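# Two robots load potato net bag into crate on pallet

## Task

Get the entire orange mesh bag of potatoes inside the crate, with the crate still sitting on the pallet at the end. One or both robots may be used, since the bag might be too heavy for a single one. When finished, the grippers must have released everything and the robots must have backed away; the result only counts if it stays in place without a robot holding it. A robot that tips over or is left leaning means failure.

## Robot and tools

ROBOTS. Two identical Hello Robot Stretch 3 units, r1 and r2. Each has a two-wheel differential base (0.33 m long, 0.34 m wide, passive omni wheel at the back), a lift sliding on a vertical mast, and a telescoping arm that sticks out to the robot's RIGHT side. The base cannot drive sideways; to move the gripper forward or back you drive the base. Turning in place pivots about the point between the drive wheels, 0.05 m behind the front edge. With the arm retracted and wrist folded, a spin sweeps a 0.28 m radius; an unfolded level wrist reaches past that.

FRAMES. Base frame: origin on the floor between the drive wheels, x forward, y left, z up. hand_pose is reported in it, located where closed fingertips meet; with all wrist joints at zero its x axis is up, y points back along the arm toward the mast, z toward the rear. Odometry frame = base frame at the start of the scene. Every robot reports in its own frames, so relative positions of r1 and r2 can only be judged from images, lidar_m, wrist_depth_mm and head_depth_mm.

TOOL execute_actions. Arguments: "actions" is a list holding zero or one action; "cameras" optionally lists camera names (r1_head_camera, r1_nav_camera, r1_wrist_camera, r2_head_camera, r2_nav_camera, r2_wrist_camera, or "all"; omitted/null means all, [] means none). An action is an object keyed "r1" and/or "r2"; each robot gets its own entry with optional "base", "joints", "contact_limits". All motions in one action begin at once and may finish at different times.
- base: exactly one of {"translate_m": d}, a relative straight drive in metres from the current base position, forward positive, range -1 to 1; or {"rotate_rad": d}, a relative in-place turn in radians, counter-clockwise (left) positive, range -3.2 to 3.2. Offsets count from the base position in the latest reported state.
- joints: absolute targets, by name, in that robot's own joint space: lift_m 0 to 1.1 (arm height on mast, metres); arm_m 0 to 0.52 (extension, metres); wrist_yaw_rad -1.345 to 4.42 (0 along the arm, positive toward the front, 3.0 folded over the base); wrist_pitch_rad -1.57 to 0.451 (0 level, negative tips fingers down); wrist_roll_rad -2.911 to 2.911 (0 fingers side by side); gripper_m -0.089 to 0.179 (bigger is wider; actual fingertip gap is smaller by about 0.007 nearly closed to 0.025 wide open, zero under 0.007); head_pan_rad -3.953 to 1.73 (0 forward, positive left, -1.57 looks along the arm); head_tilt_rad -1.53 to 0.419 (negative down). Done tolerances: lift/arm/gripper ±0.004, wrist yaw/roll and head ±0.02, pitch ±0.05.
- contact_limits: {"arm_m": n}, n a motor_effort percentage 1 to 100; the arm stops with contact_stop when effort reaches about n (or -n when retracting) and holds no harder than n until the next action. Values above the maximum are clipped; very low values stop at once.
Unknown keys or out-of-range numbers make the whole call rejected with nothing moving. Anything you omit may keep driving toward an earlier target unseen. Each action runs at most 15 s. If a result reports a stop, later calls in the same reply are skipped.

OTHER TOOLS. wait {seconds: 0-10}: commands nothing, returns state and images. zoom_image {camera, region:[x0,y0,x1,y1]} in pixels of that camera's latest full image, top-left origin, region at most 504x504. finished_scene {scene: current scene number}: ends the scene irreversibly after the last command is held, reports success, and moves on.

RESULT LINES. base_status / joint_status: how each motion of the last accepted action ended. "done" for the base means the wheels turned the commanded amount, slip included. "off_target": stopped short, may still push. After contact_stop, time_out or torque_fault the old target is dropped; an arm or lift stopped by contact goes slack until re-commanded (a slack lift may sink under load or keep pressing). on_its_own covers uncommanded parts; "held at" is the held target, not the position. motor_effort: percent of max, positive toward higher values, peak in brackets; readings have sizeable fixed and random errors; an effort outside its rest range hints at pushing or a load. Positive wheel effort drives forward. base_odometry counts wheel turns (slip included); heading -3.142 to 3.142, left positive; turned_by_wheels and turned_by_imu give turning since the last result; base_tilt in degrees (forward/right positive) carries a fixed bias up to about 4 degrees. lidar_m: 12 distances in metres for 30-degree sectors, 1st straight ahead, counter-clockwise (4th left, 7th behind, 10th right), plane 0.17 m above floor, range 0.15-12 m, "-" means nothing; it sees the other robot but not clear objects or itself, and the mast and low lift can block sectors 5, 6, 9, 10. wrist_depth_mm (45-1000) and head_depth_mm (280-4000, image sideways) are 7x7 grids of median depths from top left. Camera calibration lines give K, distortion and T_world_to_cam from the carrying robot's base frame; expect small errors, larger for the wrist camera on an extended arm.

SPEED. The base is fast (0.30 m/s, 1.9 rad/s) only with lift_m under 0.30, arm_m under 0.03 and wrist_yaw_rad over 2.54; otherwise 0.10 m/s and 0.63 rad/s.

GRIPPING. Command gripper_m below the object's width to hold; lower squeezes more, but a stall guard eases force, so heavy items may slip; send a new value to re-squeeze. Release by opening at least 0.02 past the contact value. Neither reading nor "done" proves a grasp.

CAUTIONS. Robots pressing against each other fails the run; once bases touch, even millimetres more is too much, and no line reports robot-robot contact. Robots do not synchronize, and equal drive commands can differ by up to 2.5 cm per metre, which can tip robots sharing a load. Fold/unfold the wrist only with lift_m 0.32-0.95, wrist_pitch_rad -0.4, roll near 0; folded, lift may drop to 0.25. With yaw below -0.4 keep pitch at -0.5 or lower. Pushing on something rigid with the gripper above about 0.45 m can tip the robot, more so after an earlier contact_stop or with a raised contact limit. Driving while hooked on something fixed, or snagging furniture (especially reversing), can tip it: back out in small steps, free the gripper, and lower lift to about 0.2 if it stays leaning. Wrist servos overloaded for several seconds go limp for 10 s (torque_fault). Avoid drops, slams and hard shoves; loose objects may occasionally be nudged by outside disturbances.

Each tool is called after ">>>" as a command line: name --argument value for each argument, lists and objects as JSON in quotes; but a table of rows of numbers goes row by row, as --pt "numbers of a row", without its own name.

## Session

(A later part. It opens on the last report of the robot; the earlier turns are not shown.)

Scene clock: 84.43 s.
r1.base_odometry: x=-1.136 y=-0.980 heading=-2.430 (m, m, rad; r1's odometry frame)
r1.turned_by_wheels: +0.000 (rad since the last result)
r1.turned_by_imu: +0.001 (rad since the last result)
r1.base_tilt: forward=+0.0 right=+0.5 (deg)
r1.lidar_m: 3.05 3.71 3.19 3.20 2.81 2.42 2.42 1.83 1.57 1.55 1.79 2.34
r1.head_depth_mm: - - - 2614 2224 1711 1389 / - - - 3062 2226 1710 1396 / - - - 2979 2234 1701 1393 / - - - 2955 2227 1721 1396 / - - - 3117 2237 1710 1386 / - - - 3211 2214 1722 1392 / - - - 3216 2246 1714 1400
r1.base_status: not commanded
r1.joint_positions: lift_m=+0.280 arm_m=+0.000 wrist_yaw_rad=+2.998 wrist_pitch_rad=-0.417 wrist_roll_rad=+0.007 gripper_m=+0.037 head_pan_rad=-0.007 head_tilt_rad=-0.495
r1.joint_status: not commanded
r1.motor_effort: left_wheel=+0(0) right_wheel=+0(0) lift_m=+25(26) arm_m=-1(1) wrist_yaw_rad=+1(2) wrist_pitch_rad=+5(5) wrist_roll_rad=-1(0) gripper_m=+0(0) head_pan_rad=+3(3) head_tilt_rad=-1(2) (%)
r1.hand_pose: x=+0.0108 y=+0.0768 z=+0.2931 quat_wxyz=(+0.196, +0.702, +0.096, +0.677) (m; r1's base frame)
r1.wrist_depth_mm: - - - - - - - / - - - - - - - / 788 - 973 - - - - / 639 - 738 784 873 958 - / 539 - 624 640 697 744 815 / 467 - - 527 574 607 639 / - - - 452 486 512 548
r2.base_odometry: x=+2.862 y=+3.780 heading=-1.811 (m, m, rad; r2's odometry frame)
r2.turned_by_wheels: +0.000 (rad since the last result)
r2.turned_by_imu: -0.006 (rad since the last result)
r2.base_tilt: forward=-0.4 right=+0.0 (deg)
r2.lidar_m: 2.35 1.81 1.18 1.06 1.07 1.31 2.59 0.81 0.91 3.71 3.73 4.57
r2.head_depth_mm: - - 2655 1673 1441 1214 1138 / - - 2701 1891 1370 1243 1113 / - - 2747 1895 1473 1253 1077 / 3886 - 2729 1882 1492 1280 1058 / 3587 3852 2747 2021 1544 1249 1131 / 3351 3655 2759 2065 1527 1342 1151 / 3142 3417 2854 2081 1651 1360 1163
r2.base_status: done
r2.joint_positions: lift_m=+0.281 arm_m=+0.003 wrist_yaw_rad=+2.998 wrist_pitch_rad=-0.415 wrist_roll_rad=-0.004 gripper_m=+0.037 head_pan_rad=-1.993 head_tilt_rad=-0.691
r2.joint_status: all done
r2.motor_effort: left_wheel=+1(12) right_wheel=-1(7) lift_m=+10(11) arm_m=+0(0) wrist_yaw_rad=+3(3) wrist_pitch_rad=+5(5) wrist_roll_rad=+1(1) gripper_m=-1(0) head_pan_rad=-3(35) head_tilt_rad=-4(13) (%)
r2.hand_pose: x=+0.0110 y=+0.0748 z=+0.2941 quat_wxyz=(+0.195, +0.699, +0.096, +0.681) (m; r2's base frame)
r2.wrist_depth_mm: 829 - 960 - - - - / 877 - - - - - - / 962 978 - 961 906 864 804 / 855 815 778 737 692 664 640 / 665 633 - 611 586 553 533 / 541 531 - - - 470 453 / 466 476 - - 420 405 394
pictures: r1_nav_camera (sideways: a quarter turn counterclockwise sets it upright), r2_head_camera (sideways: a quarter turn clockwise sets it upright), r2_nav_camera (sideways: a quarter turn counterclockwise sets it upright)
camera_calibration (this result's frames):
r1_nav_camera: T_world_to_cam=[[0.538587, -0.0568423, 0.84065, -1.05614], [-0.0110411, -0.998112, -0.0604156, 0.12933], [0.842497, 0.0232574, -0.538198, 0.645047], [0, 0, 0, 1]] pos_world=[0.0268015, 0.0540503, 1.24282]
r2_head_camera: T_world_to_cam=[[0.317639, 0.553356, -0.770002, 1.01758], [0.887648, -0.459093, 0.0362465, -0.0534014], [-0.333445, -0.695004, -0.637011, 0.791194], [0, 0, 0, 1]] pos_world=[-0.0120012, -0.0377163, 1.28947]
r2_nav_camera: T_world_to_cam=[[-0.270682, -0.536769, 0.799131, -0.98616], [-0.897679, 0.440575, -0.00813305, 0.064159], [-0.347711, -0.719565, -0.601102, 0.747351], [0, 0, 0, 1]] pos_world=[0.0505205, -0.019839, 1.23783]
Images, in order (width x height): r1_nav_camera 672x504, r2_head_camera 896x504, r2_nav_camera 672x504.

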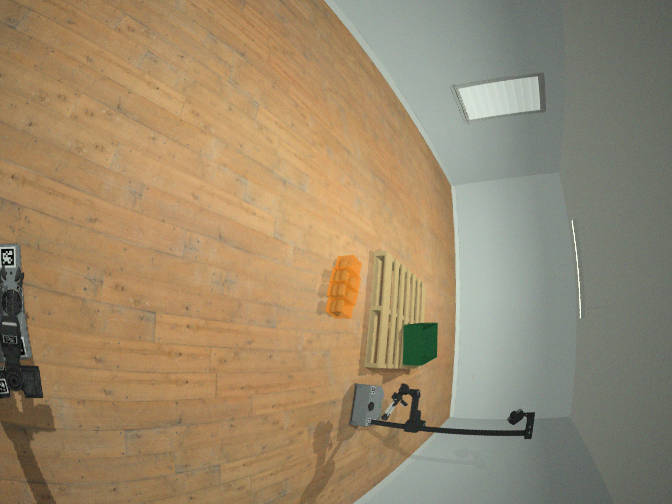

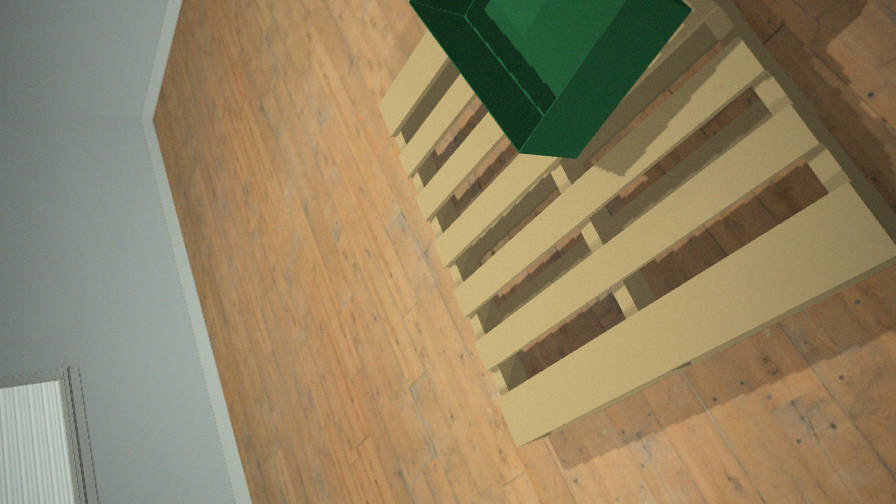

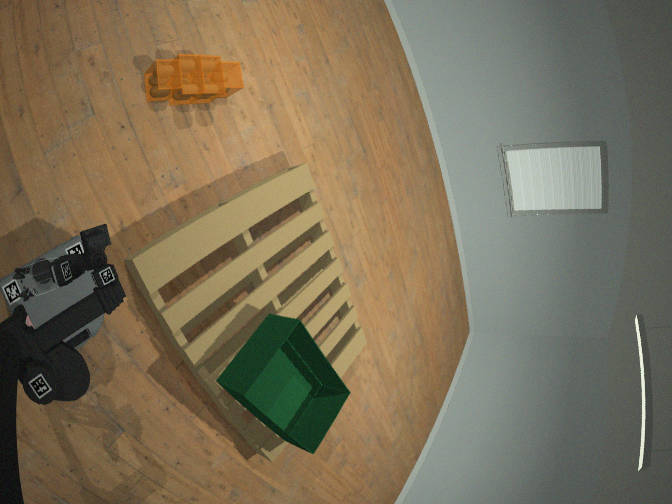

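>>> execute_actions --actions '[{"r2":{"base":{"translate_m":-0.85},"joints":{"lift_m":0.65}}}]' --cameras '[]'

>>> execute_actions --actions '[{"r2":{"joints":{"wrist_yaw_rad":0,"head_pan_rad":-1.57,"head_tilt_rad":-1.0}}}]' --cameras '[]'

>>> execute_actions --actions '[{"r2":{"joints":{"wrist_pitch_rad":-1.57,"wrist_roll_rad":1.57,"gripper_m":0.1,"arm_m":0.1}}}]' --cameras '["r2_head_camera","r2_wrist_camera"]'

Scene clock: 109.00 s.
r1.base_odometry: x=-1.136 y=-0.980 heading=-2.430 (m, m, rad; r1's odometry frame)
r1.turned_by_wheels: +0.000 (rad since the last result)
r1.turned_by_imu: +0.001 (rad since the last result)
r1.base_tilt: forward=+0.1 right=+0.3 (deg)
r1.lidar_m: 3.07 3.69 3.20 3.19 2.81 2.43 2.42 1.83 1.58 1.55 1.80 3.07
r1.head_depth_mm: - - - 3201 2220 1710 1393 / - - - 3092 2213 1705 1388 / - - - 2956 2233 1707 1385 / - - - 2964 2228 1705 1394 / - - - 3101 2217 1717 1383 / - - - 3179 2227 1710 1396 / - - - 3225 2236 1716 1394
r1.base_status: not commanded
r1.joint_positions: lift_m=+0.280 arm_m=+0.000 wrist_yaw_rad=+2.998 wrist_pitch_rad=-0.417 wrist_roll_rad=+0.007 gripper_m=+0.037 head_pan_rad=-0.007 head_tilt_rad=-0.495
r1.joint_status: not commanded
r1.motor_effort: left_wheel=+1(1) right_wheel=+0(0) lift_m=+25(26) arm_m=-1(1) wrist_yaw_rad=+1(1) wrist_pitch_rad=+5(5) wrist_roll_rad=+0(0) gripper_m=+0(0) head_pan_rad=+3(3) head_tilt_rad=-2(2) (%)
r1.hand_pose: x=+0.0108 y=+0.0768 z=+0.2931 quat_wxyz=(+0.196, +0.702, +0.096, +0.677) (m; r1's base frame)
r1.wrist_depth_mm: - - - - - - - / - - - - - - - / 780 - 957 - - - - / 649 - 730 802 868 962 - / 536 - 626 652 692 729 829 / 464 - - 522 571 599 655 / - - - 447 487 512 543
r2.base_odometry: x=+3.064 y=+4.605 heading=-1.811 (m, m, rad; r2's odometry frame)
r2.turned_by_wheels: +0.000 (rad since the last result)
r2.turned_by_imu: -0.003 (rad since the last result)
r2.base_tilt: forward=-0.4 right=-0.2 (deg)
r2.lidar_m: 3.19 1.61 1.02 0.92 0.93 1.13 2.21 3.21 0.49 0.43 0.43 4.73
r2.head_depth_mm: 3201 3395 2682 1993 1597 1317 1139 / 3538 3758 2694 2009 1597 1330 1159 / 3996 - 2722 2013 1608 1178 1122 / - - 2728 2036 1379 1211 1083 / 3757 3924 2770 2037 1366 1213 1000 / 3442 3706 2781 2067 1517 1223 1045 / 3265 3577 2794 2068 1586 1187 1070
r2.base_status: done
r2.joint_positions: lift_m=+0.649 arm_m=+0.003 wrist_yaw_rad=+2.998 wrist_pitch_rad=-0.415 wrist_roll_rad=-0.004 gripper_m=+0.037 head_pan_rad=-1.993 head_tilt_rad=-0.691
r2.joint_status: all done
r2.motor_effort: left_wheel=+1(13) right_wheel=-1(6) lift_m=+44(44) arm_m=+0(0) wrist_yaw_rad=+2(3) wrist_pitch_rad=+5(5) wrist_roll_rad=+1(0) gripper_m=-1(0) head_pan_rad=-2(1) head_tilt_rad=-4(4) (%)
r2.hand_pose: x=+0.0110 y=+0.0747 z=+0.6625 quat_wxyz=(+0.195, +0.699, +0.096, +0.681) (m; r2's base frame)
r2.wrist_depth_mm: 724 - 827 899 984 - - / 780 - 919 960 - - - / 821 880 - - - - - / 887 950 - - - - - / 978 - - - - - - / - - 958 936 881 886 843 / 865 834 839 800 783 752 733
pictures: none
No camera images: the call's "cameras" was empty. Leave "cameras" out to get every camera's image.

Scene clock: 111.50 s.
r1.base_odometry: x=-1.136 y=-0.980 heading=-2.430 (m, m, rad; r1's odometry frame)
r1.turned_by_wheels: +0.000 (rad since the last result)
r1.turned_by_imu: +0.000 (rad since the last result)
r1.base_tilt: forward=+0.0 right=+0.2 (deg)
r1.lidar_m: 3.04 3.73 3.20 3.19 2.81 2.43 2.42 1.83 1.58 1.55 1.79 3.07
r1.head_depth_mm: - - - 3205 2218 1709 1389 / - - - 3050 2243 1708 1387 / - - - 2934 2239 1710 1391 / - - - 2969 2208 1704 1397 / - - - 3094 2226 1720 1388 / - - - 3195 2206 1713 1390 / - - - 3248 2230 1719 1387
r1.base_status: not commanded
r1.joint_positions: lift_m=+0.280 arm_m=+0.000 wrist_yaw_rad=+2.998 wrist_pitch_rad=-0.417 wrist_roll_rad=+0.007 gripper_m=+0.037 head_pan_rad=-0.007 head_tilt_rad=-0.495
r1.joint_status: not commanded
r1.motor_effort: left_wheel=-1(0) right_wheel=+0(0) lift_m=+25(25) arm_m=-1(1) wrist_yaw_rad=+2(1) wrist_pitch_rad=+5(5) wrist_roll_rad=-1(0) gripper_m=+0(0) head_pan_rad=+3(3) head_tilt_rad=-2(3) (%)
r1.hand_pose: x=+0.0108 y=+0.0768 z=+0.2931 quat_wxyz=(+0.196, +0.702, +0.096, +0.677) (m; r1's base frame)
r1.wrist_depth_mm: - - - - - - - / - - - - - - - / 783 - 959 - - - - / 644 - 730 789 880 958 - / 533 - 627 651 688 741 801 / 460 - - 526 577 605 646 / - - - 451 490 505 538
r2.base_odometry: x=+3.064 y=+4.605 heading=-1.811 (m, m, rad; r2's odometry frame)
r2.turned_by_wheels: +0.000 (rad since the last result)
r2.turned_by_imu: +0.000 (rad since the last result)
r2.base_tilt: forward=-0.3 right=-0.1 (deg)
r2.lidar_m: 3.22 1.61 1.02 0.92 0.93 1.13 2.21 3.20 0.49 0.43 0.43 4.71
r2.head_depth_mm: 2629 2127 1761 1520 1229 1195 - / 2623 2112 1728 1327 1187 - - / 2656 2122 1655 1379 1189 - - / 2639 2127 1684 1352 1243 1177 - / 2678 2145 1682 1330 1214 1182 1082 / 2668 2148 1712 1375 1260 1165 1079 / 2718 2152 1688 1437 1297 1162 1082
r2.base_status: not commanded
r2.joint_positions: lift_m=+0.649 arm_m=+0.003 wrist_yaw_rad=+0.004 wrist_pitch_rad=-0.415 wrist_roll_rad=-0.004 gripper_m=+0.037 head_pan_rad=-1.577 head_tilt_rad=-0.987
r2.joint_status: all done
r2.motor_effort: left_wheel=+2(1) right_wheel=-1(1) lift_m=+44(44) arm_m=+0(0) wrist_yaw_rad=-3(4) wrist_pitch_rad=+5(5) wrist_roll_rad=+1(1) gripper_m=+0(0) head_pan_rad=+4(24) head_tilt_rad=-5(24) (%)
r2.hand_pose: x=-0.0207 y=-0.3724 z=+0.6625 quat_wxyz=(+0.694, +0.148, -0.690, -0.145) (m; r2's base frame)
r2.wrist_depth_mm: - - - - - - - / - - - - - - - / - - - - - - - / - - - - 859 - - / - - 948 798 857 728 - / - 878 799 777 753 692 811 / 746 761 686 677 662 512 705
pictures: none
No camera images: the call's "cameras" was empty. Leave "cameras" out to get every camera's image.

Scene clock: 113.47 s.
r1.base_odometry: x=-1.136 y=-0.980 heading=-2.430 (m, m, rad; r1's odometry frame)
r1.turned_by_wheels: +0.000 (rad since the last result)
r1.turned_by_imu: +0.000 (rad since the last result)
r1.base_tilt: forward=+0.1 right=+0.3 (deg)
r1.lidar_m: 3.06 3.71 3.20 3.20 2.81 2.42 2.42 1.82 1.58 1.55 1.80 3.07
r1.head_depth_mm: - - - 3185 2211 1708 1375 / - - - 3061 2221 1714 1383 / - - - 2979 2226 1695 1389 / - - - 2983 2223 1709 1387 / - - - 3139 2237 1717 1391 / - - - 3230 2224 1727 1385 / - - - 3232 2241 1715 1397
r1.base_status: not commanded
r1.joint_positions: lift_m=+0.280 arm_m=+0.000 wrist_yaw_rad=+2.998 wrist_pitch_rad=-0.417 wrist_roll_rad=+0.007 gripper_m=+0.037 head_pan_rad=-0.007 head_tilt_rad=-0.495
r1.joint_status: not commanded
r1.motor_effort: left_wheel=+1(1) right_wheel=+0(0) lift_m=+25(25) arm_m=-1(1) wrist_yaw_rad=+1(1) wrist_pitch_rad=+5(5) wrist_roll_rad=+0(0) gripper_m=+0(0) head_pan_rad=+3(3) head_tilt_rad=-2(2) (%)
r1.hand_pose: x=+0.0108 y=+0.0768 z=+0.2931 quat_wxyz=(+0.196, +0.702, +0.096, +0.677) (m; r1's base frame)
r1.wrist_depth_mm: - - - - - - - / - - - - - - - / 786 - 940 - - - - / 640 - 740 795 863 971 - / 536 - 628 644 695 744 803 / 467 - - 526 581 606 644 / - - - 452 491 508 539
r2.base_odometry: x=+3.064 y=+4.605 heading=-1.811 (m, m, rad; r2's odometry frame)
r2.turned_by_wheels: +0.000 (rad since the last result)
r2.turned_by_imu: +0.000 (rad since the last result)
r2.base_tilt: forward=-0.2 right=-0.1 (deg)
r2.lidar_m: 3.20 1.61 1.02 0.92 0.93 1.13 2.21 3.20 0.49 0.43 0.43 4.74
r2.head_depth_mm: 2643 2124 1776 1516 1228 1205 - / 2641 2139 1731 1336 - - - / 2630 2131 1659 1375 - 1194 - / 2624 2141 1678 1360 1209 1173 - / 2650 2126 1698 1323 1219 1176 1084 / 2689 2129 1713 1366 1261 1161 1087 / 2679 2155 1689 1433 1295 1164 1080
r2.base_status: not commanded
r2.joint_positions: lift_m=+0.649 arm_m=+0.100 wrist_yaw_rad=+0.003 wrist_pitch_rad=-1.552 wrist_roll_rad=+1.564 gripper_m=+0.100 head_pan_rad=-1.577 head_tilt_rad=-0.988
r2.joint_status: all done
joint sent to its limit — the command would take r2.wrist_pitch_rad past its lower limit, so that joint was sent only as far as its limit.
r2.motor_effort: left_wheel=+2(1) right_wheel=-2(2) lift_m=+44(44) arm_m=+4(4) wrist_yaw_rad=-3(4) wrist_pitch_rad=-3(5) wrist_roll_rad=+3(2) gripper_m=+0(79) head_pan_rad=+3(4) head_tilt_rad=-5(5) (%)
r2.hand_pose: x=-0.0216 y=-0.2250 z=+0.5313 quat_wxyz=(+0.004, +0.003, -0.713, -0.701) (m; r2's base frame)
r2.wrist_depth_mm: 541 474 631 639 634 - 623 / 554 450 570 653 - - 634 / 568 477 647 676 - - 663 / 588 577 574 691 - 684 672 / 603 600 536 718 711 700 694 / 623 606 631 736 724 - 712 / 541 489 636 755 751 750 740
pictures: r2_head_camera (sideways: a quarter turn clockwise sets it upright), r2_wrist_camera
camera_calibration (this result's frames):
r2_head_camera: T_world_to_cam=[[0.0682813, 0.831594, -0.551171, 0.733951], [0.997403, -0.069589, 0.0185682, -0.031045], [-0.0229143, -0.551008, -0.834185, 1.04571], [0, 0, 0, 1]] pos_world=[0.004811, -0.036313, 1.27743]
r2_wrist_camera: T_world_to_cam=[[0.0835359, 0.996025, -0.0309227, 0.25401], [0.979135, -0.0762717, 0.188355, -0.0660311], [0.185248, -0.0460119, -0.981614, 0.681812], [0, 0, 0, 1]] pos_world=[-0.0828701, -0.226665, 0.689568]
Images, in order (width x height): r2_head_camera 896x504, r2_wrist_camera 644x364.

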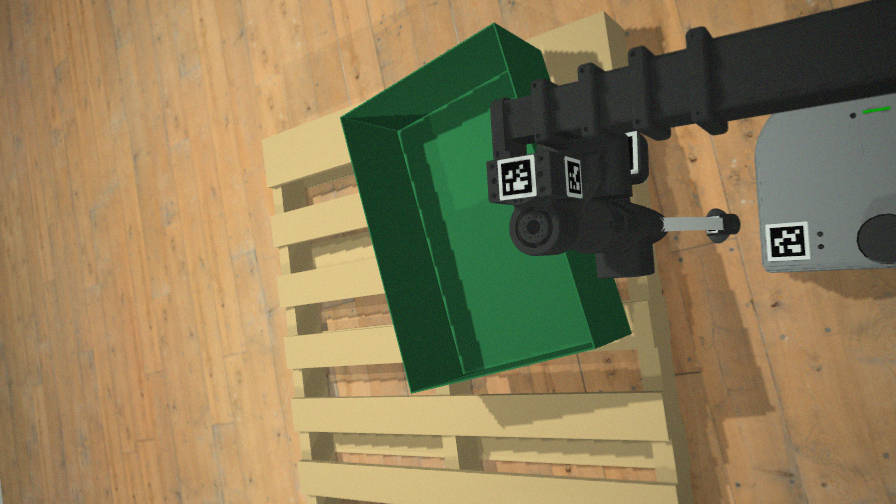

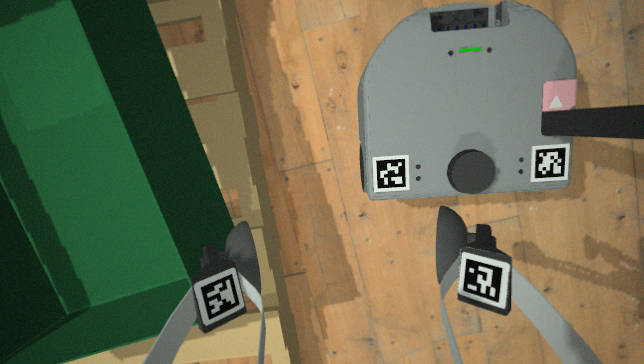

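>>> execute_actions --actions '[{"r2":{"joints":{"arm_m":0.33,"lift_m":0.52}}}]' --cameras '["r2_head_camera","r2_wrist_camera"]'

Scene clock: 129.70 s.
r1.base_odometry: x=-1.136 y=-0.980 heading=-2.430 (m, m, rad; r1's odometry frame)
r1.turned_by_wheels: +0.000 (rad since the last result)
r1.turned_by_imu: +0.001 (rad since the last result)
r1.base_tilt: forward=+0.2 right=+0.3 (deg)
r1.lidar_m: 3.05 3.70 3.20 3.20 2.82 2.43 2.42 1.83 1.58 1.55 1.79 3.07
r1.head_depth_mm: - - - 3154 2214 1720 1388 / - - - 3037 2215 1710 1390 / - - - 2950 2213 1710 1386 / - - - 2975 2239 1707 1392 / - - - 3105 2231 1718 1390 / - - - 3210 2241 1706 1397 / - - - 3199 2216 1713 1393
r1.base_status: not commanded
r1.joint_positions: lift_m=+0.280 arm_m=+0.000 wrist_yaw_rad=+2.998 wrist_pitch_rad=-0.417 wrist_roll_rad=+0.007 gripper_m=+0.037 head_pan_rad=-0.007 head_tilt_rad=-0.495
r1.joint_status: not commanded
r1.motor_effort: left_wheel=+0(1) right_wheel=-1(0) lift_m=+25(25) arm_m=-1(1) wrist_yaw_rad=+2(2) wrist_pitch_rad=+5(5) wrist_roll_rad=+0(0) gripper_m=+0(0) head_pan_rad=+3(3) head_tilt_rad=-2(2) (%)
r1.hand_pose: x=+0.0108 y=+0.0768 z=+0.2931 quat_wxyz=(+0.196, +0.702, +0.096, +0.677) (m; r1's base frame)
r1.wrist_depth_mm: - - - - - - - / - - - - - - - / 795 - 953 - - - - / 642 - 725 807 881 942 - / 537 - 626 647 687 748 806 / 466 - - 523 568 604 636 / - - - 452 486 507 538
r2.base_odometry: x=+3.064 y=+4.605 heading=-1.811 (m, m, rad; r2's odometry frame)
r2.turned_by_wheels: +0.000 (rad since the last result)
r2.turned_by_imu: +0.001 (rad since the last result)
r2.base_tilt: forward=-0.4 right=-0.1 (deg)
r2.lidar_m: 3.19 1.61 1.02 0.92 0.92 1.13 2.21 3.18 0.49 0.43 0.43 4.73
r2.head_depth_mm: 2615 2114 1771 1528 1230 1188 1077 / 2629 2146 1721 1322 1186 1208 - / 2645 2127 1675 - 1188 1193 - / 2665 2141 1679 1325 1172 1190 - / 2680 2150 1698 1333 1208 1179 1082 / 2682 2142 1724 1362 1257 1165 1079 / 2700 2139 1695 1437 1293 1161 1085
r2.base_status: not commanded
r2.joint_positions: lift_m=+0.521 arm_m=+0.330 wrist_yaw_rad=+0.002 wrist_pitch_rad=-1.554 wrist_roll_rad=+1.565 gripper_m=+0.100 head_pan_rad=-1.577 head_tilt_rad=-0.988
r2.joint_status: all done
r2.motor_effort: left_wheel=+2(1) right_wheel=-1(1) lift_m=+11(38) arm_m=+4(5) wrist_yaw_rad=-3(4) wrist_pitch_rad=-2(2) wrist_roll_rad=+2(3) gripper_m=-1(1) head_pan_rad=+3(2) head_tilt_rad=-5(6) (%)
r2.hand_pose: x=-0.0216 y=-0.4547 z=+0.4029 quat_wxyz=(+0.003, +0.002, -0.713, -0.701) (m; r2's base frame)
r2.wrist_depth_mm: 416 412 410 404 519 511 - / 427 425 423 416 528 528 - / 440 432 432 435 541 535 - / 447 451 442 438 557 561 - / 429 462 456 454 571 569 568 / 405 473 472 466 579 - 580 / 390 479 448 392 600 603 598
pictures: r2_head_camera (sideways: a quarter turn clockwise sets it upright), r2_wrist_camera
camera_calibration (this result's frames):
r2_head_camera: T_world_to_cam=[[0.0682519, 0.831622, -0.551132, 0.733899], [0.997405, -0.0695544, 0.0185651, -0.0310411], [-0.0228945, -0.550969, -0.834212, 1.04575], [0, 0, 0, 1]] pos_world=[0.00481229, -0.0363119, 1.27743]
r2_wrist_camera: T_world_to_cam=[[0.0860106, 0.995853, -0.0296488, 0.478256], [0.978938, -0.0789443, 0.188277, -0.0605715], [0.185155, -0.0452181, -0.981668, 0.545581], [0, 0, 0, 1]] pos_world=[-0.0828565, -0.456385, 0.561164]
Images, in order (width x height): r2_head_camera 896x504, r2_wrist_camera 644x364.

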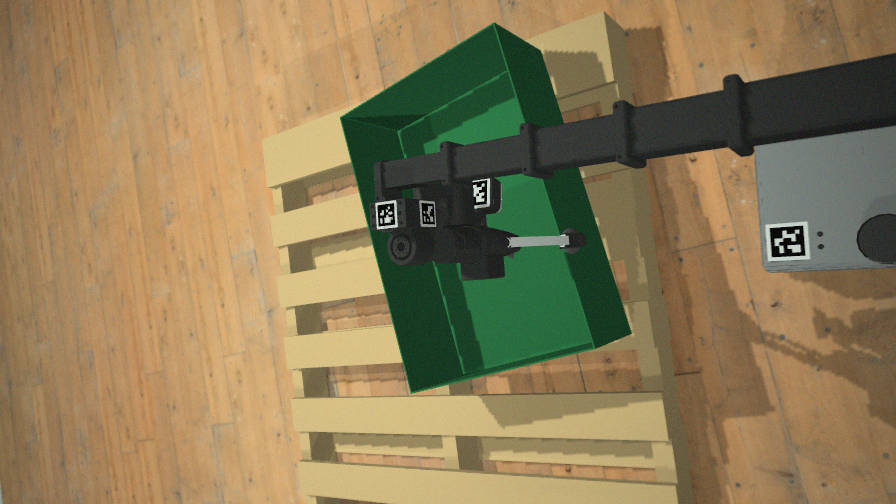

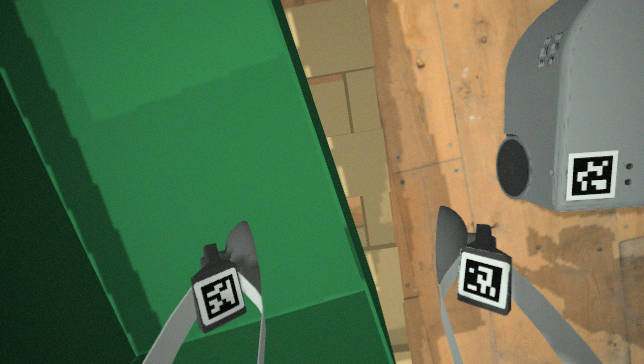

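>>> execute_actions --actions '[{"r2":{"base":{"translate_m":-0.1},"joints":{"arm_m":0.29,"gripper_m":0.13}}}]' --cameras '[]'

>>> execute_actions --actions '[{"r2":{"joints":{"lift_m":0.39}}}]' --cameras '["r2_head_camera","r2_wrist_camera"]'

Scene clock: 137.67 s.
r1.base_odometry: x=-1.136 y=-0.980 heading=-2.430 (m, m, rad; r1's odometry frame)
r1.turned_by_wheels: +0.000 (rad since the last result)
r1.turned_by_imu: +0.001 (rad since the last result)
r1.base_tilt: forward=+0.0 right=+0.3 (deg)
r1.lidar_m: 3.04 3.69 3.19 3.18 2.81 2.42 2.42 1.82 1.58 1.54 1.79 3.05
r1.head_depth_mm: - - - 3206 2207 1709 1387 / - - - 3099 2225 1703 1382 / - - - 2963 2204 1706 1384 / - - - 2963 2232 1709 1391 / - - - 3101 2261 1712 1391 / - - - 3196 2223 1707 1387 / - - - 3211 2225 1718 1389
r1.base_status: not commanded
r1.joint_positions: lift_m=+0.280 arm_m=+0.000 wrist_yaw_rad=+2.998 wrist_pitch_rad=-0.417 wrist_roll_rad=+0.007 gripper_m=+0.037 head_pan_rad=-0.007 head_tilt_rad=-0.495
r1.joint_status: not commanded
r1.motor_effort: left_wheel=+0(0) right_wheel=+0(0) lift_m=+25(25) arm_m=-1(1) wrist_yaw_rad=+1(1) wrist_pitch_rad=+5(5) wrist_roll_rad=-1(1) gripper_m=+0(0) head_pan_rad=+3(3) head_tilt_rad=-2(2) (%)
r1.hand_pose: x=+0.0108 y=+0.0768 z=+0.2931 quat_wxyz=(+0.196, +0.702, +0.096, +0.677) (m; r1's base frame)
r1.wrist_depth_mm: - - - - - - - / - - - - - - - / 797 - 947 - - - - / 645 - 723 813 882 988 - / 533 - 623 660 693 737 811 / 461 - - 526 577 605 640 / - - - 451 485 507 542
r2.base_odometry: x=+3.088 y=+4.703 heading=-1.811 (m, m, rad; r2's odometry frame)
r2.turned_by_wheels: +0.000 (rad since the last result)
r2.turned_by_imu: +0.001 (rad since the last result)
r2.base_tilt: forward=-0.3 right=+0.0 (deg)
r2.lidar_m: 3.30 1.58 1.00 0.91 0.91 1.11 2.17 3.12 0.52 0.45 0.45 4.74
r2.head_depth_mm: 2626 2124 1763 1521 1334 1196 1075 / 2636 2137 1774 1330 1209 1214 - / 2636 2106 1602 - 1175 1193 - / 2661 2137 1681 1362 1169 1196 - / 2655 2153 1704 1334 1215 1185 1080 / 2662 2152 1705 1316 1243 1180 1081 / 2673 2172 1678 1428 1263 1168 1086
r2.base_status: done
r2.joint_positions: lift_m=+0.521 arm_m=+0.290 wrist_yaw_rad=+0.002 wrist_pitch_rad=-1.554 wrist_roll_rad=+1.565 gripper_m=+0.130 head_pan_rad=-1.577 head_tilt_rad=-0.988
r2.joint_status: all done
r2.motor_effort: left_wheel=+2(2) right_wheel=-1(5) lift_m=+11(10) arm_m=-3(2) wrist_yaw_rad=-2(2) wrist_pitch_rad=-2(2) wrist_roll_rad=+2(3) gripper_m=+0(81) head_pan_rad=+3(3) head_tilt_rad=-5(5) (%)
r2.hand_pose: x=-0.0216 y=-0.4152 z=+0.4029 quat_wxyz=(+0.003, +0.002, -0.713, -0.701) (m; r2's base frame)
r2.wrist_depth_mm: 415 412 379 507 513 509 - / 427 424 381 526 530 528 - / 440 438 390 433 545 - - / 452 448 441 539 562 - - / 465 462 457 451 577 562 558 / 473 478 471 450 594 - 582 / 442 494 480 479 606 609 602
pictures: none
No camera images: the call's "cameras" was empty. Leave "cameras" out to get every camera's image.

Scene clock: 139.67 s.
r1.base_odometry: x=-1.136 y=-0.980 heading=-2.430 (m, m, rad; r1's odometry frame)
r1.turned_by_wheels: +0.000 (rad since the last result)
r1.turned_by_imu: +0.000 (rad since the last result)
r1.base_tilt: forward=+0.2 right=+0.4 (deg)
r1.lidar_m: 3.05 3.69 3.20 3.20 2.82 2.42 2.43 1.83 1.57 1.55 1.79 3.05
r1.head_depth_mm: - - - 3215 2227 1708 1391 / - - - 3051 2222 1697 1396 / - - - 2927 2214 1723 1390 / - - - 2934 2211 1705 1390 / - - - 3113 2222 1707 1401 / - - - 3192 2223 1708 1386 / - - - 3224 2228 1726 1396
r1.base_status: not commanded
r1.joint_positions: lift_m=+0.280 arm_m=+0.000 wrist_yaw_rad=+2.998 wrist_pitch_rad=-0.417 wrist_roll_rad=+0.007 gripper_m=+0.037 head_pan_rad=-0.007 head_tilt_rad=-0.495
r1.joint_status: not commanded
r1.motor_effort: left_wheel=-1(1) right_wheel=+0(0) lift_m=+27(25) arm_m=-1(1) wrist_yaw_rad=+2(1) wrist_pitch_rad=+5(5) wrist_roll_rad=+0(0) gripper_m=+0(0) head_pan_rad=+3(3) head_tilt_rad=-2(2) (%)
r1.hand_pose: x=+0.0108 y=+0.0768 z=+0.2931 quat_wxyz=(+0.196, +0.702, +0.096, +0.677) (m; r1's base frame)
r1.wrist_depth_mm: - - - - - - - / - - - - - - - / 791 - 951 - - - - / 640 - 735 801 870 971 - / 535 - 621 649 688 733 804 / 463 - - 524 574 601 644 / - - - 452 488 510 540
r2.base_odometry: x=+3.088 y=+4.703 heading=-1.811 (m, m, rad; r2's odometry frame)
r2.turned_by_wheels: +0.000 (rad since the last result)
r2.turned_by_imu: +0.001 (rad since the last result)
r2.base_tilt: forward=-0.4 right=+0.0 (deg)
r2.lidar_m: 3.31 1.58 1.00 0.91 0.91 1.11 2.17 3.09 0.52 0.45 0.46 4.74
r2.head_depth_mm: 2610 2096 1773 1524 1333 1194 1073 / 2600 2155 1788 1334 1213 1197 - / 2662 2126 1604 1377 1183 1195 - / 2647 2128 1696 1372 1173 1200 - / 2681 2153 1695 1327 1220 1180 1074 / 2694 2148 1724 1315 1245 1177 1078 / 2687 2131 1674 1412 1270 1165 1084
r2.base_status: not commanded
r2.joint_positions: lift_m=+0.391 arm_m=+0.290 wrist_yaw_rad=+0.002 wrist_pitch_rad=-1.511 wrist_roll_rad=+1.565 gripper_m=+0.130 head_pan_rad=-1.577 head_tilt_rad=-0.988
r2.joint_status: all done
r2.motor_effort: left_wheel=+2(3) right_wheel=-3(3) lift_m=+6(11) arm_m=-3(3) wrist_yaw_rad=-1(2) wrist_pitch_rad=-15(15) wrist_roll_rad=+2(2) gripper_m=-6(8) head_pan_rad=+4(3) head_tilt_rad=-5(5) (%)
r2.hand_pose: x=-0.0216 y=-0.4263 z=+0.2725 quat_wxyz=(+0.003, +0.002, -0.728, -0.686) (m; r2's base frame)
r2.wrist_depth_mm: 304 137 278 386 393 384 - / 313 137 233 296 405 396 - / 322 146 201 302 413 410 - / 331 324 177 416 425 415 - / 343 336 158 323 440 428 422 / 356 348 152 308 450 - 430 / 368 360 157 256 462 454 442
pictures: r2_head_camera (sideways: a quarter turn clockwise sets it upright), r2_wrist_camera
camera_calibration (this result's frames):
r2_head_camera: T_world_to_cam=[[0.0681726, 0.831632, -0.551127, 0.733894], [0.997412, -0.0694593, 0.0185648, -0.0310407], [-0.0228418, -0.550967, -0.834215, 1.04575], [0, 0, 0, 1]] pos_world=[0.00481576, -0.0363119, 1.27743]
r2_wrist_camera: T_world_to_cam=[[0.0860044, 0.993654, -0.0724891, 0.456825], [0.978924, -0.0707537, 0.191575, -0.0312082], [0.18523, -0.0874376, -0.978797, 0.400099], [0, 0, 0, 1]] pos_world=[-0.082849, -0.42115, 0.43071]
Images, in order (width x height): r2_head_camera 896x504, r2_wrist_camera 644x364.

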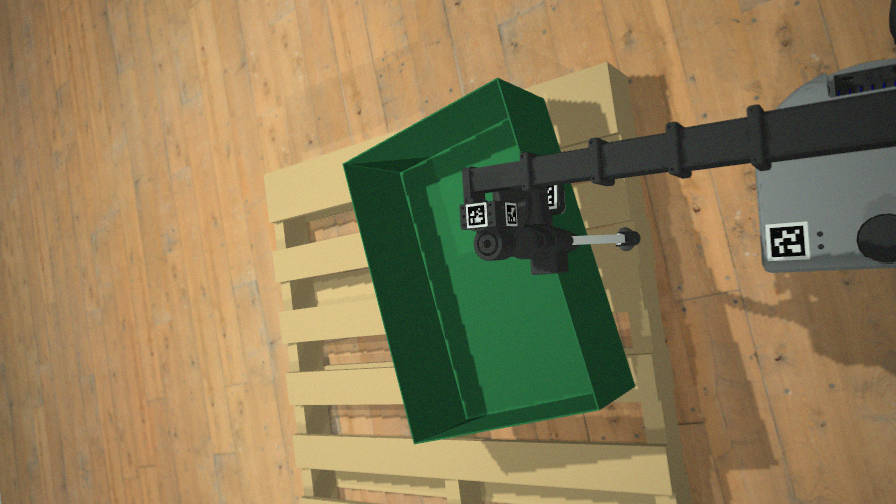

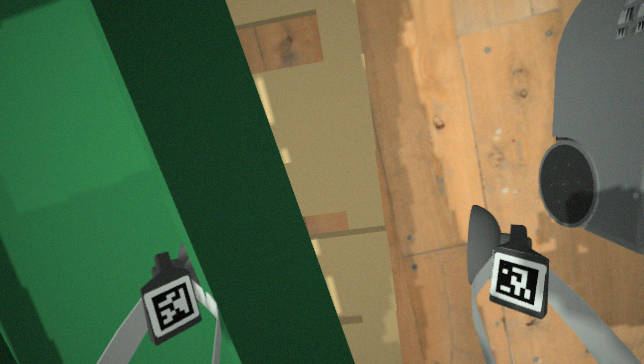

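>>> execute_actions --actions '[{"r2":{"joints":{"arm_m":0.325,"lift_m":0.37,"wrist_pitch_rad":-1.57}}}]' --cameras '["r2_wrist_camera"]'

>>> execute_actions --actions '[{"r2":{"joints":{"gripper_m":-0.05}}}]' --cameras '["r2_wrist_camera"]'

>>> execute_actions --actions '[{"r2":{"joints":{"lift_m":0.385,"arm_m":0.5}}}]' --cameras '["r2_head_camera"]'

>>> execute_actions --actions '[{"r2":{"joints":{"wrist_roll_rad":0.0}}}]' --cameras '["r2_head_camera"]'

Scene clock: 146.80 s.
r1.base_odometry: x=-1.136 y=-0.980 heading=-2.430 (m, m, rad; r1's odometry frame)
r1.turned_by_wheels: +0.000 (rad since the last result)
r1.turned_by_imu: +0.001 (rad since the last result)
r1.base_tilt: forward=+0.3 right=+0.4 (deg)
r1.lidar_m: 3.04 3.72 3.20 3.19 2.82 2.42 2.43 1.83 1.58 1.55 1.80 3.06
r1.head_depth_mm: - - - 3207 2226 1705 1391 / - - - 3090 2240 1711 1392 / - - - 2960 2229 1714 1381 / - - - 2980 2221 1710 1386 / - - - 3158 2221 1720 1391 / - - - 3249 2223 1711 1389 / - - - 3208 2241 1712 1388
r1.base_status: not commanded
r1.joint_positions: lift_m=+0.280 arm_m=+0.000 wrist_yaw_rad=+2.998 wrist_pitch_rad=-0.417 wrist_roll_rad=+0.007 gripper_m=+0.037 head_pan_rad=-0.007 head_tilt_rad=-0.495
r1.joint_status: not commanded
r1.motor_effort: left_wheel=+1(1) right_wheel=+0(0) lift_m=+25(26) arm_m=-1(1) wrist_yaw_rad=+2(1) wrist_pitch_rad=+5(5) wrist_roll_rad=+0(0) gripper_m=+0(0) head_pan_rad=+3(3) head_tilt_rad=-1(2) (%)
r1.hand_pose: x=+0.0108 y=+0.0768 z=+0.2931 quat_wxyz=(+0.196, +0.702, +0.096, +0.677) (m; r1's base frame)
r1.wrist_depth_mm: - - - - - - - / - - - - - - - / 784 - 981 - - - - / 643 - 742 815 887 971 - / 531 - 623 656 691 740 801 / 459 - - 528 570 603 646 / - - - 451 489 511 543
r2.base_odometry: x=+3.088 y=+4.703 heading=-1.811 (m, m, rad; r2's odometry frame)
r2.turned_by_wheels: +0.000 (rad since the last result)
r2.turned_by_imu: -0.005 (rad since the last result)
r2.base_tilt: forward=-0.3 right=-0.1 (deg)
r2.lidar_m: 3.28 1.60 1.01 0.90 0.91 1.11 2.14 3.11 0.52 0.45 0.45 4.72
r2.head_depth_mm: 2580 2113 1776 1510 1337 1191 1083 / 2601 2089 1780 1332 1207 1192 - / 2618 2109 1591 1386 1183 1195 - / 2649 2101 1668 1375 1169 1193 - / 2633 2116 1694 1331 1170 1178 1077 / 2634 2134 1686 1312 1234 1187 1079 / 2655 2131 1670 1420 1260 1163 1081
r2.base_status: not commanded
r2.joint_positions: lift_m=+0.385 arm_m=+0.325 wrist_yaw_rad=+0.002 wrist_pitch_rad=-1.554 wrist_roll_rad=+1.566 gripper_m=+0.130 head_pan_rad=-1.575 head_tilt_rad=-0.993
r2.joint_status: lift_m contact_stop (moved -0.006 of -0.021); the others done
joint sent to its limit — the command would take r2.wrist_pitch_rad past its lower limit, so that joint was sent only as far as its limit.
r2.on_its_own: lift_m is slack since a contact_stop, until your next command for it (your +0.370 is given up)
r2.motor_effort: left_wheel=-2(11) right_wheel=+0(18) lift_m=+27(30) arm_m=+3(6) wrist_yaw_rad=-2(3) wrist_pitch_rad=-1(16) wrist_roll_rad=+2(2) gripper_m=+0(6) head_pan_rad=+2(2) head_tilt_rad=-3(5) (%)
r2.hand_pose: x=-0.0216 y=-0.4497 z=+0.2672 quat_wxyz=(+0.003, +0.002, -0.713, -0.701) (m; r2's base frame)
r2.wrist_depth_mm: 288 281 214 378 391 389 - / 293 294 171 292 401 400 - / 303 299 148 298 411 409 - / 313 310 147 325 423 422 - / 324 319 145 315 433 430 433 / 332 327 132 231 444 - 439 / 344 340 337 183 458 462 454
pictures: r2_wrist_camera
camera_calibration (this result's frames):
r2_wrist_camera: T_world_to_cam=[[0.0864043, 0.995828, -0.0293314, 0.469161], [0.978906, -0.0793911, 0.188257, -0.0348306], [0.185143, -0.0449788, -0.981682, 0.41274], [0, 0, 0, 1]] pos_world=[-0.0828574, -0.451405, 0.425498]
Images, in order (width x height): r2_wrist_camera 644x364.

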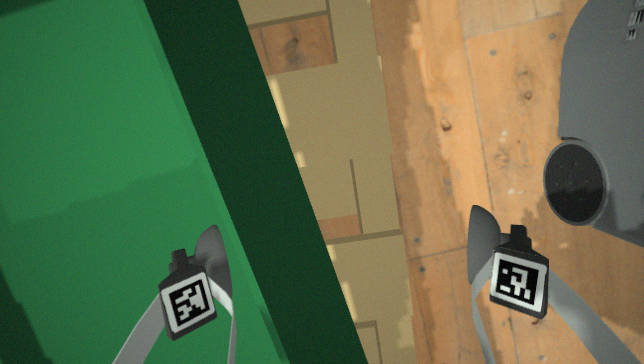

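not run: a stop came earlier in this reply.

not run: a stop came earlier in this reply.

not run: a stop came earlier in this reply.

>>> execute_actions --actions '[{"r2":{"joints":{"gripper_m":-0.05,"lift_m":0.39}}}]' --cameras '["r2_wrist_camera"]'

>>> execute_actions --actions '[{"r2":{"joints":{"arm_m":0.5}}}]' --cameras '["r2_head_camera"]'

>>> execute_actions --actions '[{"r2":{"joints":{"wrist_roll_rad":0.0}}}]' --cameras '["r2_head_camera"]'

Scene clock: 152.80 s.
r1.base_odometry: x=-1.136 y=-0.980 heading=-2.430 (m, m, rad; r1's odometry frame)
r1.turned_by_wheels: +0.000 (rad since the last result)
r1.turned_by_imu: +0.001 (rad since the last result)
r1.base_tilt: forward=+0.0 right=+0.3 (deg)
r1.lidar_m: 3.05 3.71 3.20 3.20 2.80 2.42 2.42 1.83 1.58 1.55 1.79 3.07
r1.head_depth_mm: - - - 3169 2228 1711 1387 / - - - 3120 2200 1717 1393 / - - - 2958 2221 1720 1385 / - - - 2986 2248 1710 1387 / - - - 3132 2250 1716 1388 / - - - 3212 2230 1721 1390 / - - - 3191 2224 1730 1388
r1.base_status: not commanded
r1.joint_positions: lift_m=+0.280 arm_m=+0.000 wrist_yaw_rad=+2.998 wrist_pitch_rad=-0.417 wrist_roll_rad=+0.007 gripper_m=+0.037 head_pan_rad=-0.007 head_tilt_rad=-0.495
r1.joint_status: not commanded
r1.motor_effort: left_wheel=+1(1) right_wheel=+0(0) lift_m=+25(26) arm_m=-1(1) wrist_yaw_rad=+0(2) wrist_pitch_rad=+5(5) wrist_roll_rad=+0(0) gripper_m=+0(0) head_pan_rad=+3(3) head_tilt_rad=-1(2) (%)
r1.hand_pose: x=+0.0108 y=+0.0768 z=+0.2931 quat_wxyz=(+0.196, +0.702, +0.096, +0.677) (m; r1's base frame)
r1.wrist_depth_mm: - - - - - - - / - - - - - - - / 783 - 969 - - - - / 634 - 750 812 867 965 - / 535 - 628 654 691 732 794 / 467 - - 533 576 594 651 / - - - 449 487 509 541
r2.base_odometry: x=+3.088 y=+4.703 heading=-1.811 (m, m, rad; r2's odometry frame)
r2.turned_by_wheels: +0.000 (rad since the last result)
r2.turned_by_imu: +0.001 (rad since the last result)
r2.base_tilt: forward=-0.4 right=+0.1 (deg)
r2.lidar_m: 3.30 1.59 1.00 0.91 0.91 1.10 2.14 3.11 0.50 0.43 0.44 4.73
r2.head_depth_mm: 2596 2087 1777 1508 1341 1189 1076 / 2609 2094 1761 1321 1204 1191 - / 2622 2089 1632 1376 1174 1191 - / 2619 2105 1682 1348 1171 1195 - / 2637 2123 1682 1331 1216 1178 1081 / 2675 2128 1695 1310 1221 1186 1080 / 2674 2116 1686 1418 1259 1166 1084
r2.base_status: not commanded
r2.joint_positions: lift_m=+0.389 arm_m=+0.325 wrist_yaw_rad=+0.007 wrist_pitch_rad=-1.515 wrist_roll_rad=+1.550 gripper_m=-0.049 head_pan_rad=-1.575 head_tilt_rad=-0.993
r2.joint_status: all done
r2.motor_effort: left_wheel=+2(1) right_wheel=-2(2) lift_m=+41(45) arm_m=-4(3) wrist_yaw_rad=-8(9) wrist_pitch_rad=-13(30) wrist_roll_rad=+8(8) gripper_m=-26(100) head_pan_rad=+2(2) head_tilt_rad=-3(3) (%)
r2.hand_pose: x=-0.0216 y=-0.4603 z=+0.2709 quat_wxyz=(+0.010, +0.009, -0.726, -0.687) (m; r2's base frame)
r2.wrist_depth_mm: 300 293 288 382 390 388 376 / 309 303 297 292 398 393 389 / 318 312 304 297 407 405 401 / 327 321 313 309 419 415 - / 339 331 323 314 431 430 420 / 352 343 332 131 444 440 435 / 361 355 347 337 354 455 441
pictures: r2_wrist_camera
camera_calibration (this result's frames):
r2_wrist_camera: T_world_to_cam=[[0.0654719, 0.995506, -0.0684257, 0.489813], [0.98035, -0.0513842, 0.190456, -0.0239922], [0.186084, -0.0795507, -0.979308, 0.399315], [0, 0, 0, 1]] pos_world=[-0.0828546, -0.457078, 0.429138]
Images, in order (width x height): r2_wrist_camera 644x364.

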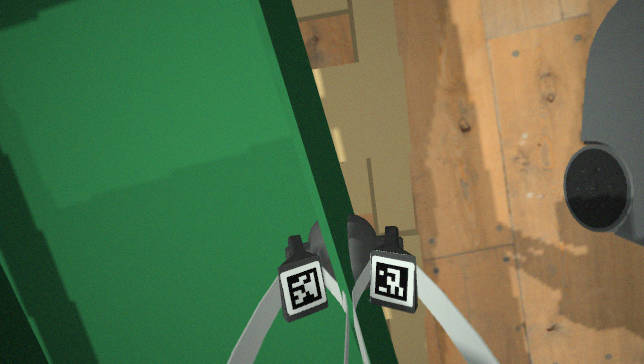

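Scene clock: 155.33 s.
r1.base_odometry: x=-1.136 y=-0.980 heading=-2.430 (m, m, rad; r1's odometry frame)
r1.turned_by_wheels: +0.000 (rad since the last result)
r1.turned_by_imu: +0.000 (rad since the last result)
r1.base_tilt: forward=+0.0 right=+0.3 (deg)
r1.lidar_m: 3.09 3.70 3.20 3.18 2.81 2.43 2.42 1.83 1.58 1.55 1.80 3.11
r1.head_depth_mm: - - - 3146 2207 1697 1390 / - - - 3061 2237 1711 1386 / - - - 2977 2236 1723 1390 / - - - 2967 2222 1720 1382 / - - - 3142 2234 1704 1393 / - - - 3192 2233 1711 1394 / - - - 3225 2233 1715 1401
r1.base_status: not commanded
r1.joint_positions: lift_m=+0.280 arm_m=+0.000 wrist_yaw_rad=+2.998 wrist_pitch_rad=-0.417 wrist_roll_rad=+0.007 gripper_m=+0.037 head_pan_rad=-0.007 head_tilt_rad=-0.495
r1.joint_status: not commanded
r1.motor_effort: left_wheel=+0(0) right_wheel=+0(0) lift_m=+24(26) arm_m=-1(1) wrist_yaw_rad=+1(2) wrist_pitch_rad=+5(5) wrist_roll_rad=+0(0) gripper_m=+0(0) head_pan_rad=+3(3) head_tilt_rad=-2(2) (%)
r1.hand_pose: x=+0.0108 y=+0.0768 z=+0.2931 quat_wxyz=(+0.196, +0.702, +0.096, +0.677) (m; r1's base frame)
r1.wrist_depth_mm: - - - - - - - / - - - - - - - / 794 - 970 - - - - / 657 - 736 802 876 976 - / 534 - 623 649 704 748 803 / 464 - - 527 572 600 649 / - - - 451 487 509 538
r2.base_odometry: x=+3.088 y=+4.703 heading=-1.811 (m, m, rad; r2's odometry frame)
r2.turned_by_wheels: +0.000 (rad since the last result)
r2.turned_by_imu: +0.000 (rad since the last result)
r2.base_tilt: forward=-0.3 right=+0.0 (deg)
r2.lidar_m: 3.30 1.59 1.00 0.91 0.91 1.11 2.15 3.11 0.68 0.59 0.59 4.72
r2.head_depth_mm: 2609 2101 1748 1516 1337 1186 1069 / 2605 2101 1773 1322 1227 1194 - / 2638 2107 1496 1292 1213 1200 - / 2636 2100 1674 1344 1260 1192 - / 2611 2124 1613 1380 1216 1178 1076 / 2625 2132 1686 1389 1212 1178 1080 / 2625 2133 1691 1432 1264 1162 1085
r2.base_status: not commanded
r2.joint_positions: lift_m=+0.389 arm_m=+0.499 wrist_yaw_rad=+0.008 wrist_pitch_rad=-1.561 wrist_roll_rad=+1.548 gripper_m=-0.037 head_pan_rad=-1.575 head_tilt_rad=-0.993
r2.joint_status: all done
r2.on_its_own: gripper_m is held at -0.038, not at your -0.050, by its stall guard, which is not easing now
r2.motor_effort: left_wheel=+1(3) right_wheel=-1(3) lift_m=+41(41) arm_m=+7(10) wrist_yaw_rad=-9(10) wrist_pitch_rad=+0(13) wrist_roll_rad=+9(9) gripper_m=-21(26) head_pan_rad=+2(3) head_tilt_rad=-3(3) (%)
r2.hand_pose: x=-0.0217 y=-0.6226 z=+0.2716 quat_wxyz=(+0.011, +0.011, -0.710, -0.704) (m; r2's base frame)
r2.wrist_depth_mm: 286 284 283 381 397 315 391 / 295 293 291 295 293 290 398 / 305 304 298 299 297 295 411 / 312 310 306 305 415 354 425 / 323 319 319 312 423 317 439 / 331 331 326 - 323 322 446 / 344 342 337 335 453 365 464
pictures: r2_head_camera (sideways: a quarter turn clockwise sets it upright)
camera_calibration (this result's frames):
r2_head_camera: T_world_to_cam=[[0.0666609, 0.834543, -0.546895, 0.72839], [0.997537, -0.0677254, 0.0182429, -0.0306222], [-0.0218142, -0.546764, -0.837002, 1.04937], [0, 0, 0, 1]] pos_world=[0.00488282, -0.0361894, 1.27724]
Images, in order (width x height): r2_head_camera 896x504.

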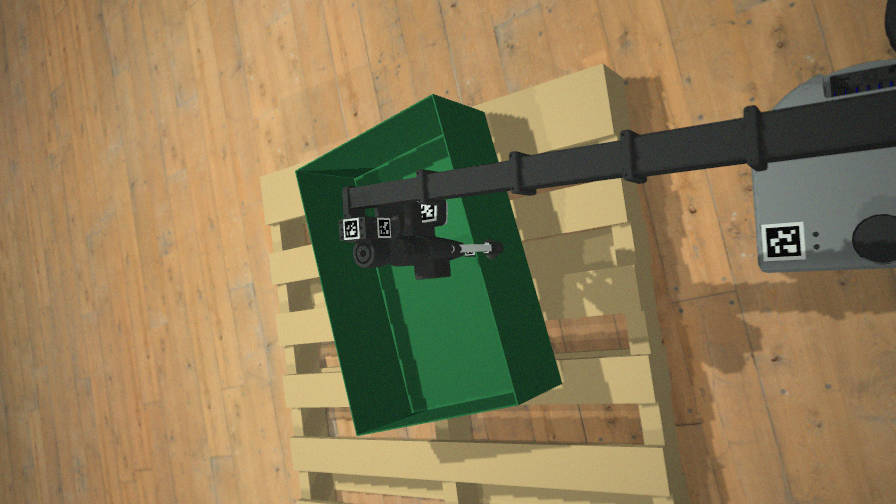

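Scene clock: 156.77 s.
r1.base_odometry: x=-1.136 y=-0.980 heading=-2.430 (m, m, rad; r1's odometry frame)
r1.turned_by_wheels: +0.000 (rad since the last result)
r1.turned_by_imu: +0.000 (rad since the last result)
r1.base_tilt: forward=-0.1 right=+0.4 (deg)
r1.lidar_m: 3.10 3.69 3.19 3.20 2.81 2.43 2.42 1.83 1.58 1.54 1.80 3.09
r1.head_depth_mm: - - - 3152 2220 1702 1387 / - - - 3109 2225 1710 1392 / - - - 2970 2206 1694 1389 / - - - 2944 2228 1709 1383 / - - - 3095 2200 1717 1394 / - - - 3217 2218 1704 1391 / - - - 3217 2236 1712 1395
r1.base_status: not commanded
r1.joint_positions: lift_m=+0.280 arm_m=+0.000 wrist_yaw_rad=+2.998 wrist_pitch_rad=-0.417 wrist_roll_rad=+0.007 gripper_m=+0.037 head_pan_rad=-0.007 head_tilt_rad=-0.495
r1.joint_status: not commanded
r1.motor_effort: left_wheel=+0(1) right_wheel=+0(0) lift_m=+25(25) arm_m=-1(1) wrist_yaw_rad=+1(1) wrist_pitch_rad=+5(5) wrist_roll_rad=+0(0) gripper_m=-1(0) head_pan_rad=+3(3) head_tilt_rad=-2(2) (%)
r1.hand_pose: x=+0.0108 y=+0.0768 z=+0.2931 quat_wxyz=(+0.196, +0.702, +0.096, +0.677) (m; r1's base frame)
r1.wrist_depth_mm: - - - - - - - / - - - - - - - / 792 - 943 - - - - / 646 - 738 800 881 955 - / 535 - 611 655 694 759 793 / 467 - - 530 570 606 636 / - - - 453 488 513 536
r2.base_odometry: x=+3.088 y=+4.703 heading=-1.811 (m, m, rad; r2's odometry frame)
r2.turned_by_wheels: -0.001 (rad since the last result)
r2.turned_by_imu: -0.001 (rad since the last result)
r2.base_tilt: forward=-0.3 right=-0.2 (deg)
r2.lidar_m: 3.31 1.59 1.01 0.90 0.91 1.11 2.14 3.11 0.68 0.59 0.59 4.72
r2.head_depth_mm: 2605 2100 1768 1510 1333 1188 1072 / 2638 2116 1763 1324 1235 1191 - / 2615 2117 1480 1334 1209 1190 - / 2650 2134 1661 1344 1261 1197 - / 2615 2144 1601 1384 1214 1186 1075 / 2663 2138 1677 1395 1217 1181 1078 / 2696 2148 1677 1432 1262 1164 1087
r2.base_status: not commanded
r2.joint_positions: lift_m=+0.389 arm_m=+0.500 wrist_yaw_rad=-0.055 wrist_pitch_rad=-1.561 wrist_roll_rad=+0.143 gripper_m=-0.032 head_pan_rad=-1.575 head_tilt_rad=-0.993
r2.joint_status: wrist_roll_rad off_target (ended at +0.143, target +0.000)
r2.on_its_own: gripper_m is held at -0.034, not at your -0.050, by its stall guard, which is still easing; wrist_yaw_rad is at rest, and its effort (+63) is outside its rest range (-12 to +12)
r2.motor_effort: left_wheel=-14(14) right_wheel=+8(8) lift_m=+38(41) arm_m=+5(7) wrist_yaw_rad=+63(63) wrist_pitch_rad=+1(1) wrist_roll_rad=-52(50) gripper_m=-34(34) head_pan_rad=+3(3) head_tilt_rad=-3(3) (%)
r2.hand_pose: x=-0.0204 y=-0.6229 z=+0.2717 quat_wxyz=(+0.451, +0.446, -0.549, -0.545) (m; r2's base frame)
r2.wrist_depth_mm: 289 287 282 283 281 278 275 / 298 296 292 289 288 285 202 / 305 304 302 300 294 205 137 / 313 312 310 307 210 138 301 / 320 323 318 204 143 418 314 / 310 330 251 138 127 362 320 / 281 223 147 344 349 350 470
pictures: r2_head_camera (sideways: a quarter turn clockwise sets it upright)
camera_calibration (this result's frames):
r2_head_camera: T_world_to_cam=[[0.0666609, 0.834543, -0.546895, 0.72839], [0.997537, -0.0677254, 0.0182429, -0.0306222], [-0.0218142, -0.546764, -0.837002, 1.04937], [0, 0, 0, 1]] pos_world=[0.00488282, -0.0361894, 1.27724]
Images, in order (width x height): r2_head_camera 896x504.

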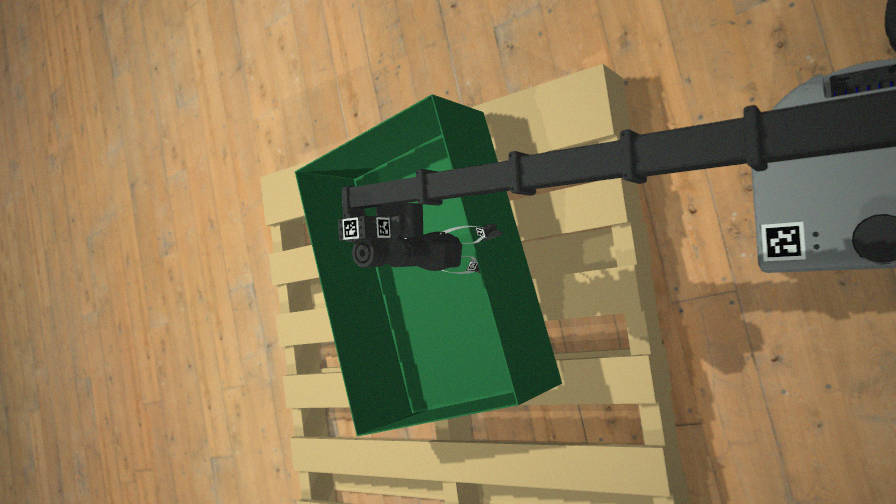

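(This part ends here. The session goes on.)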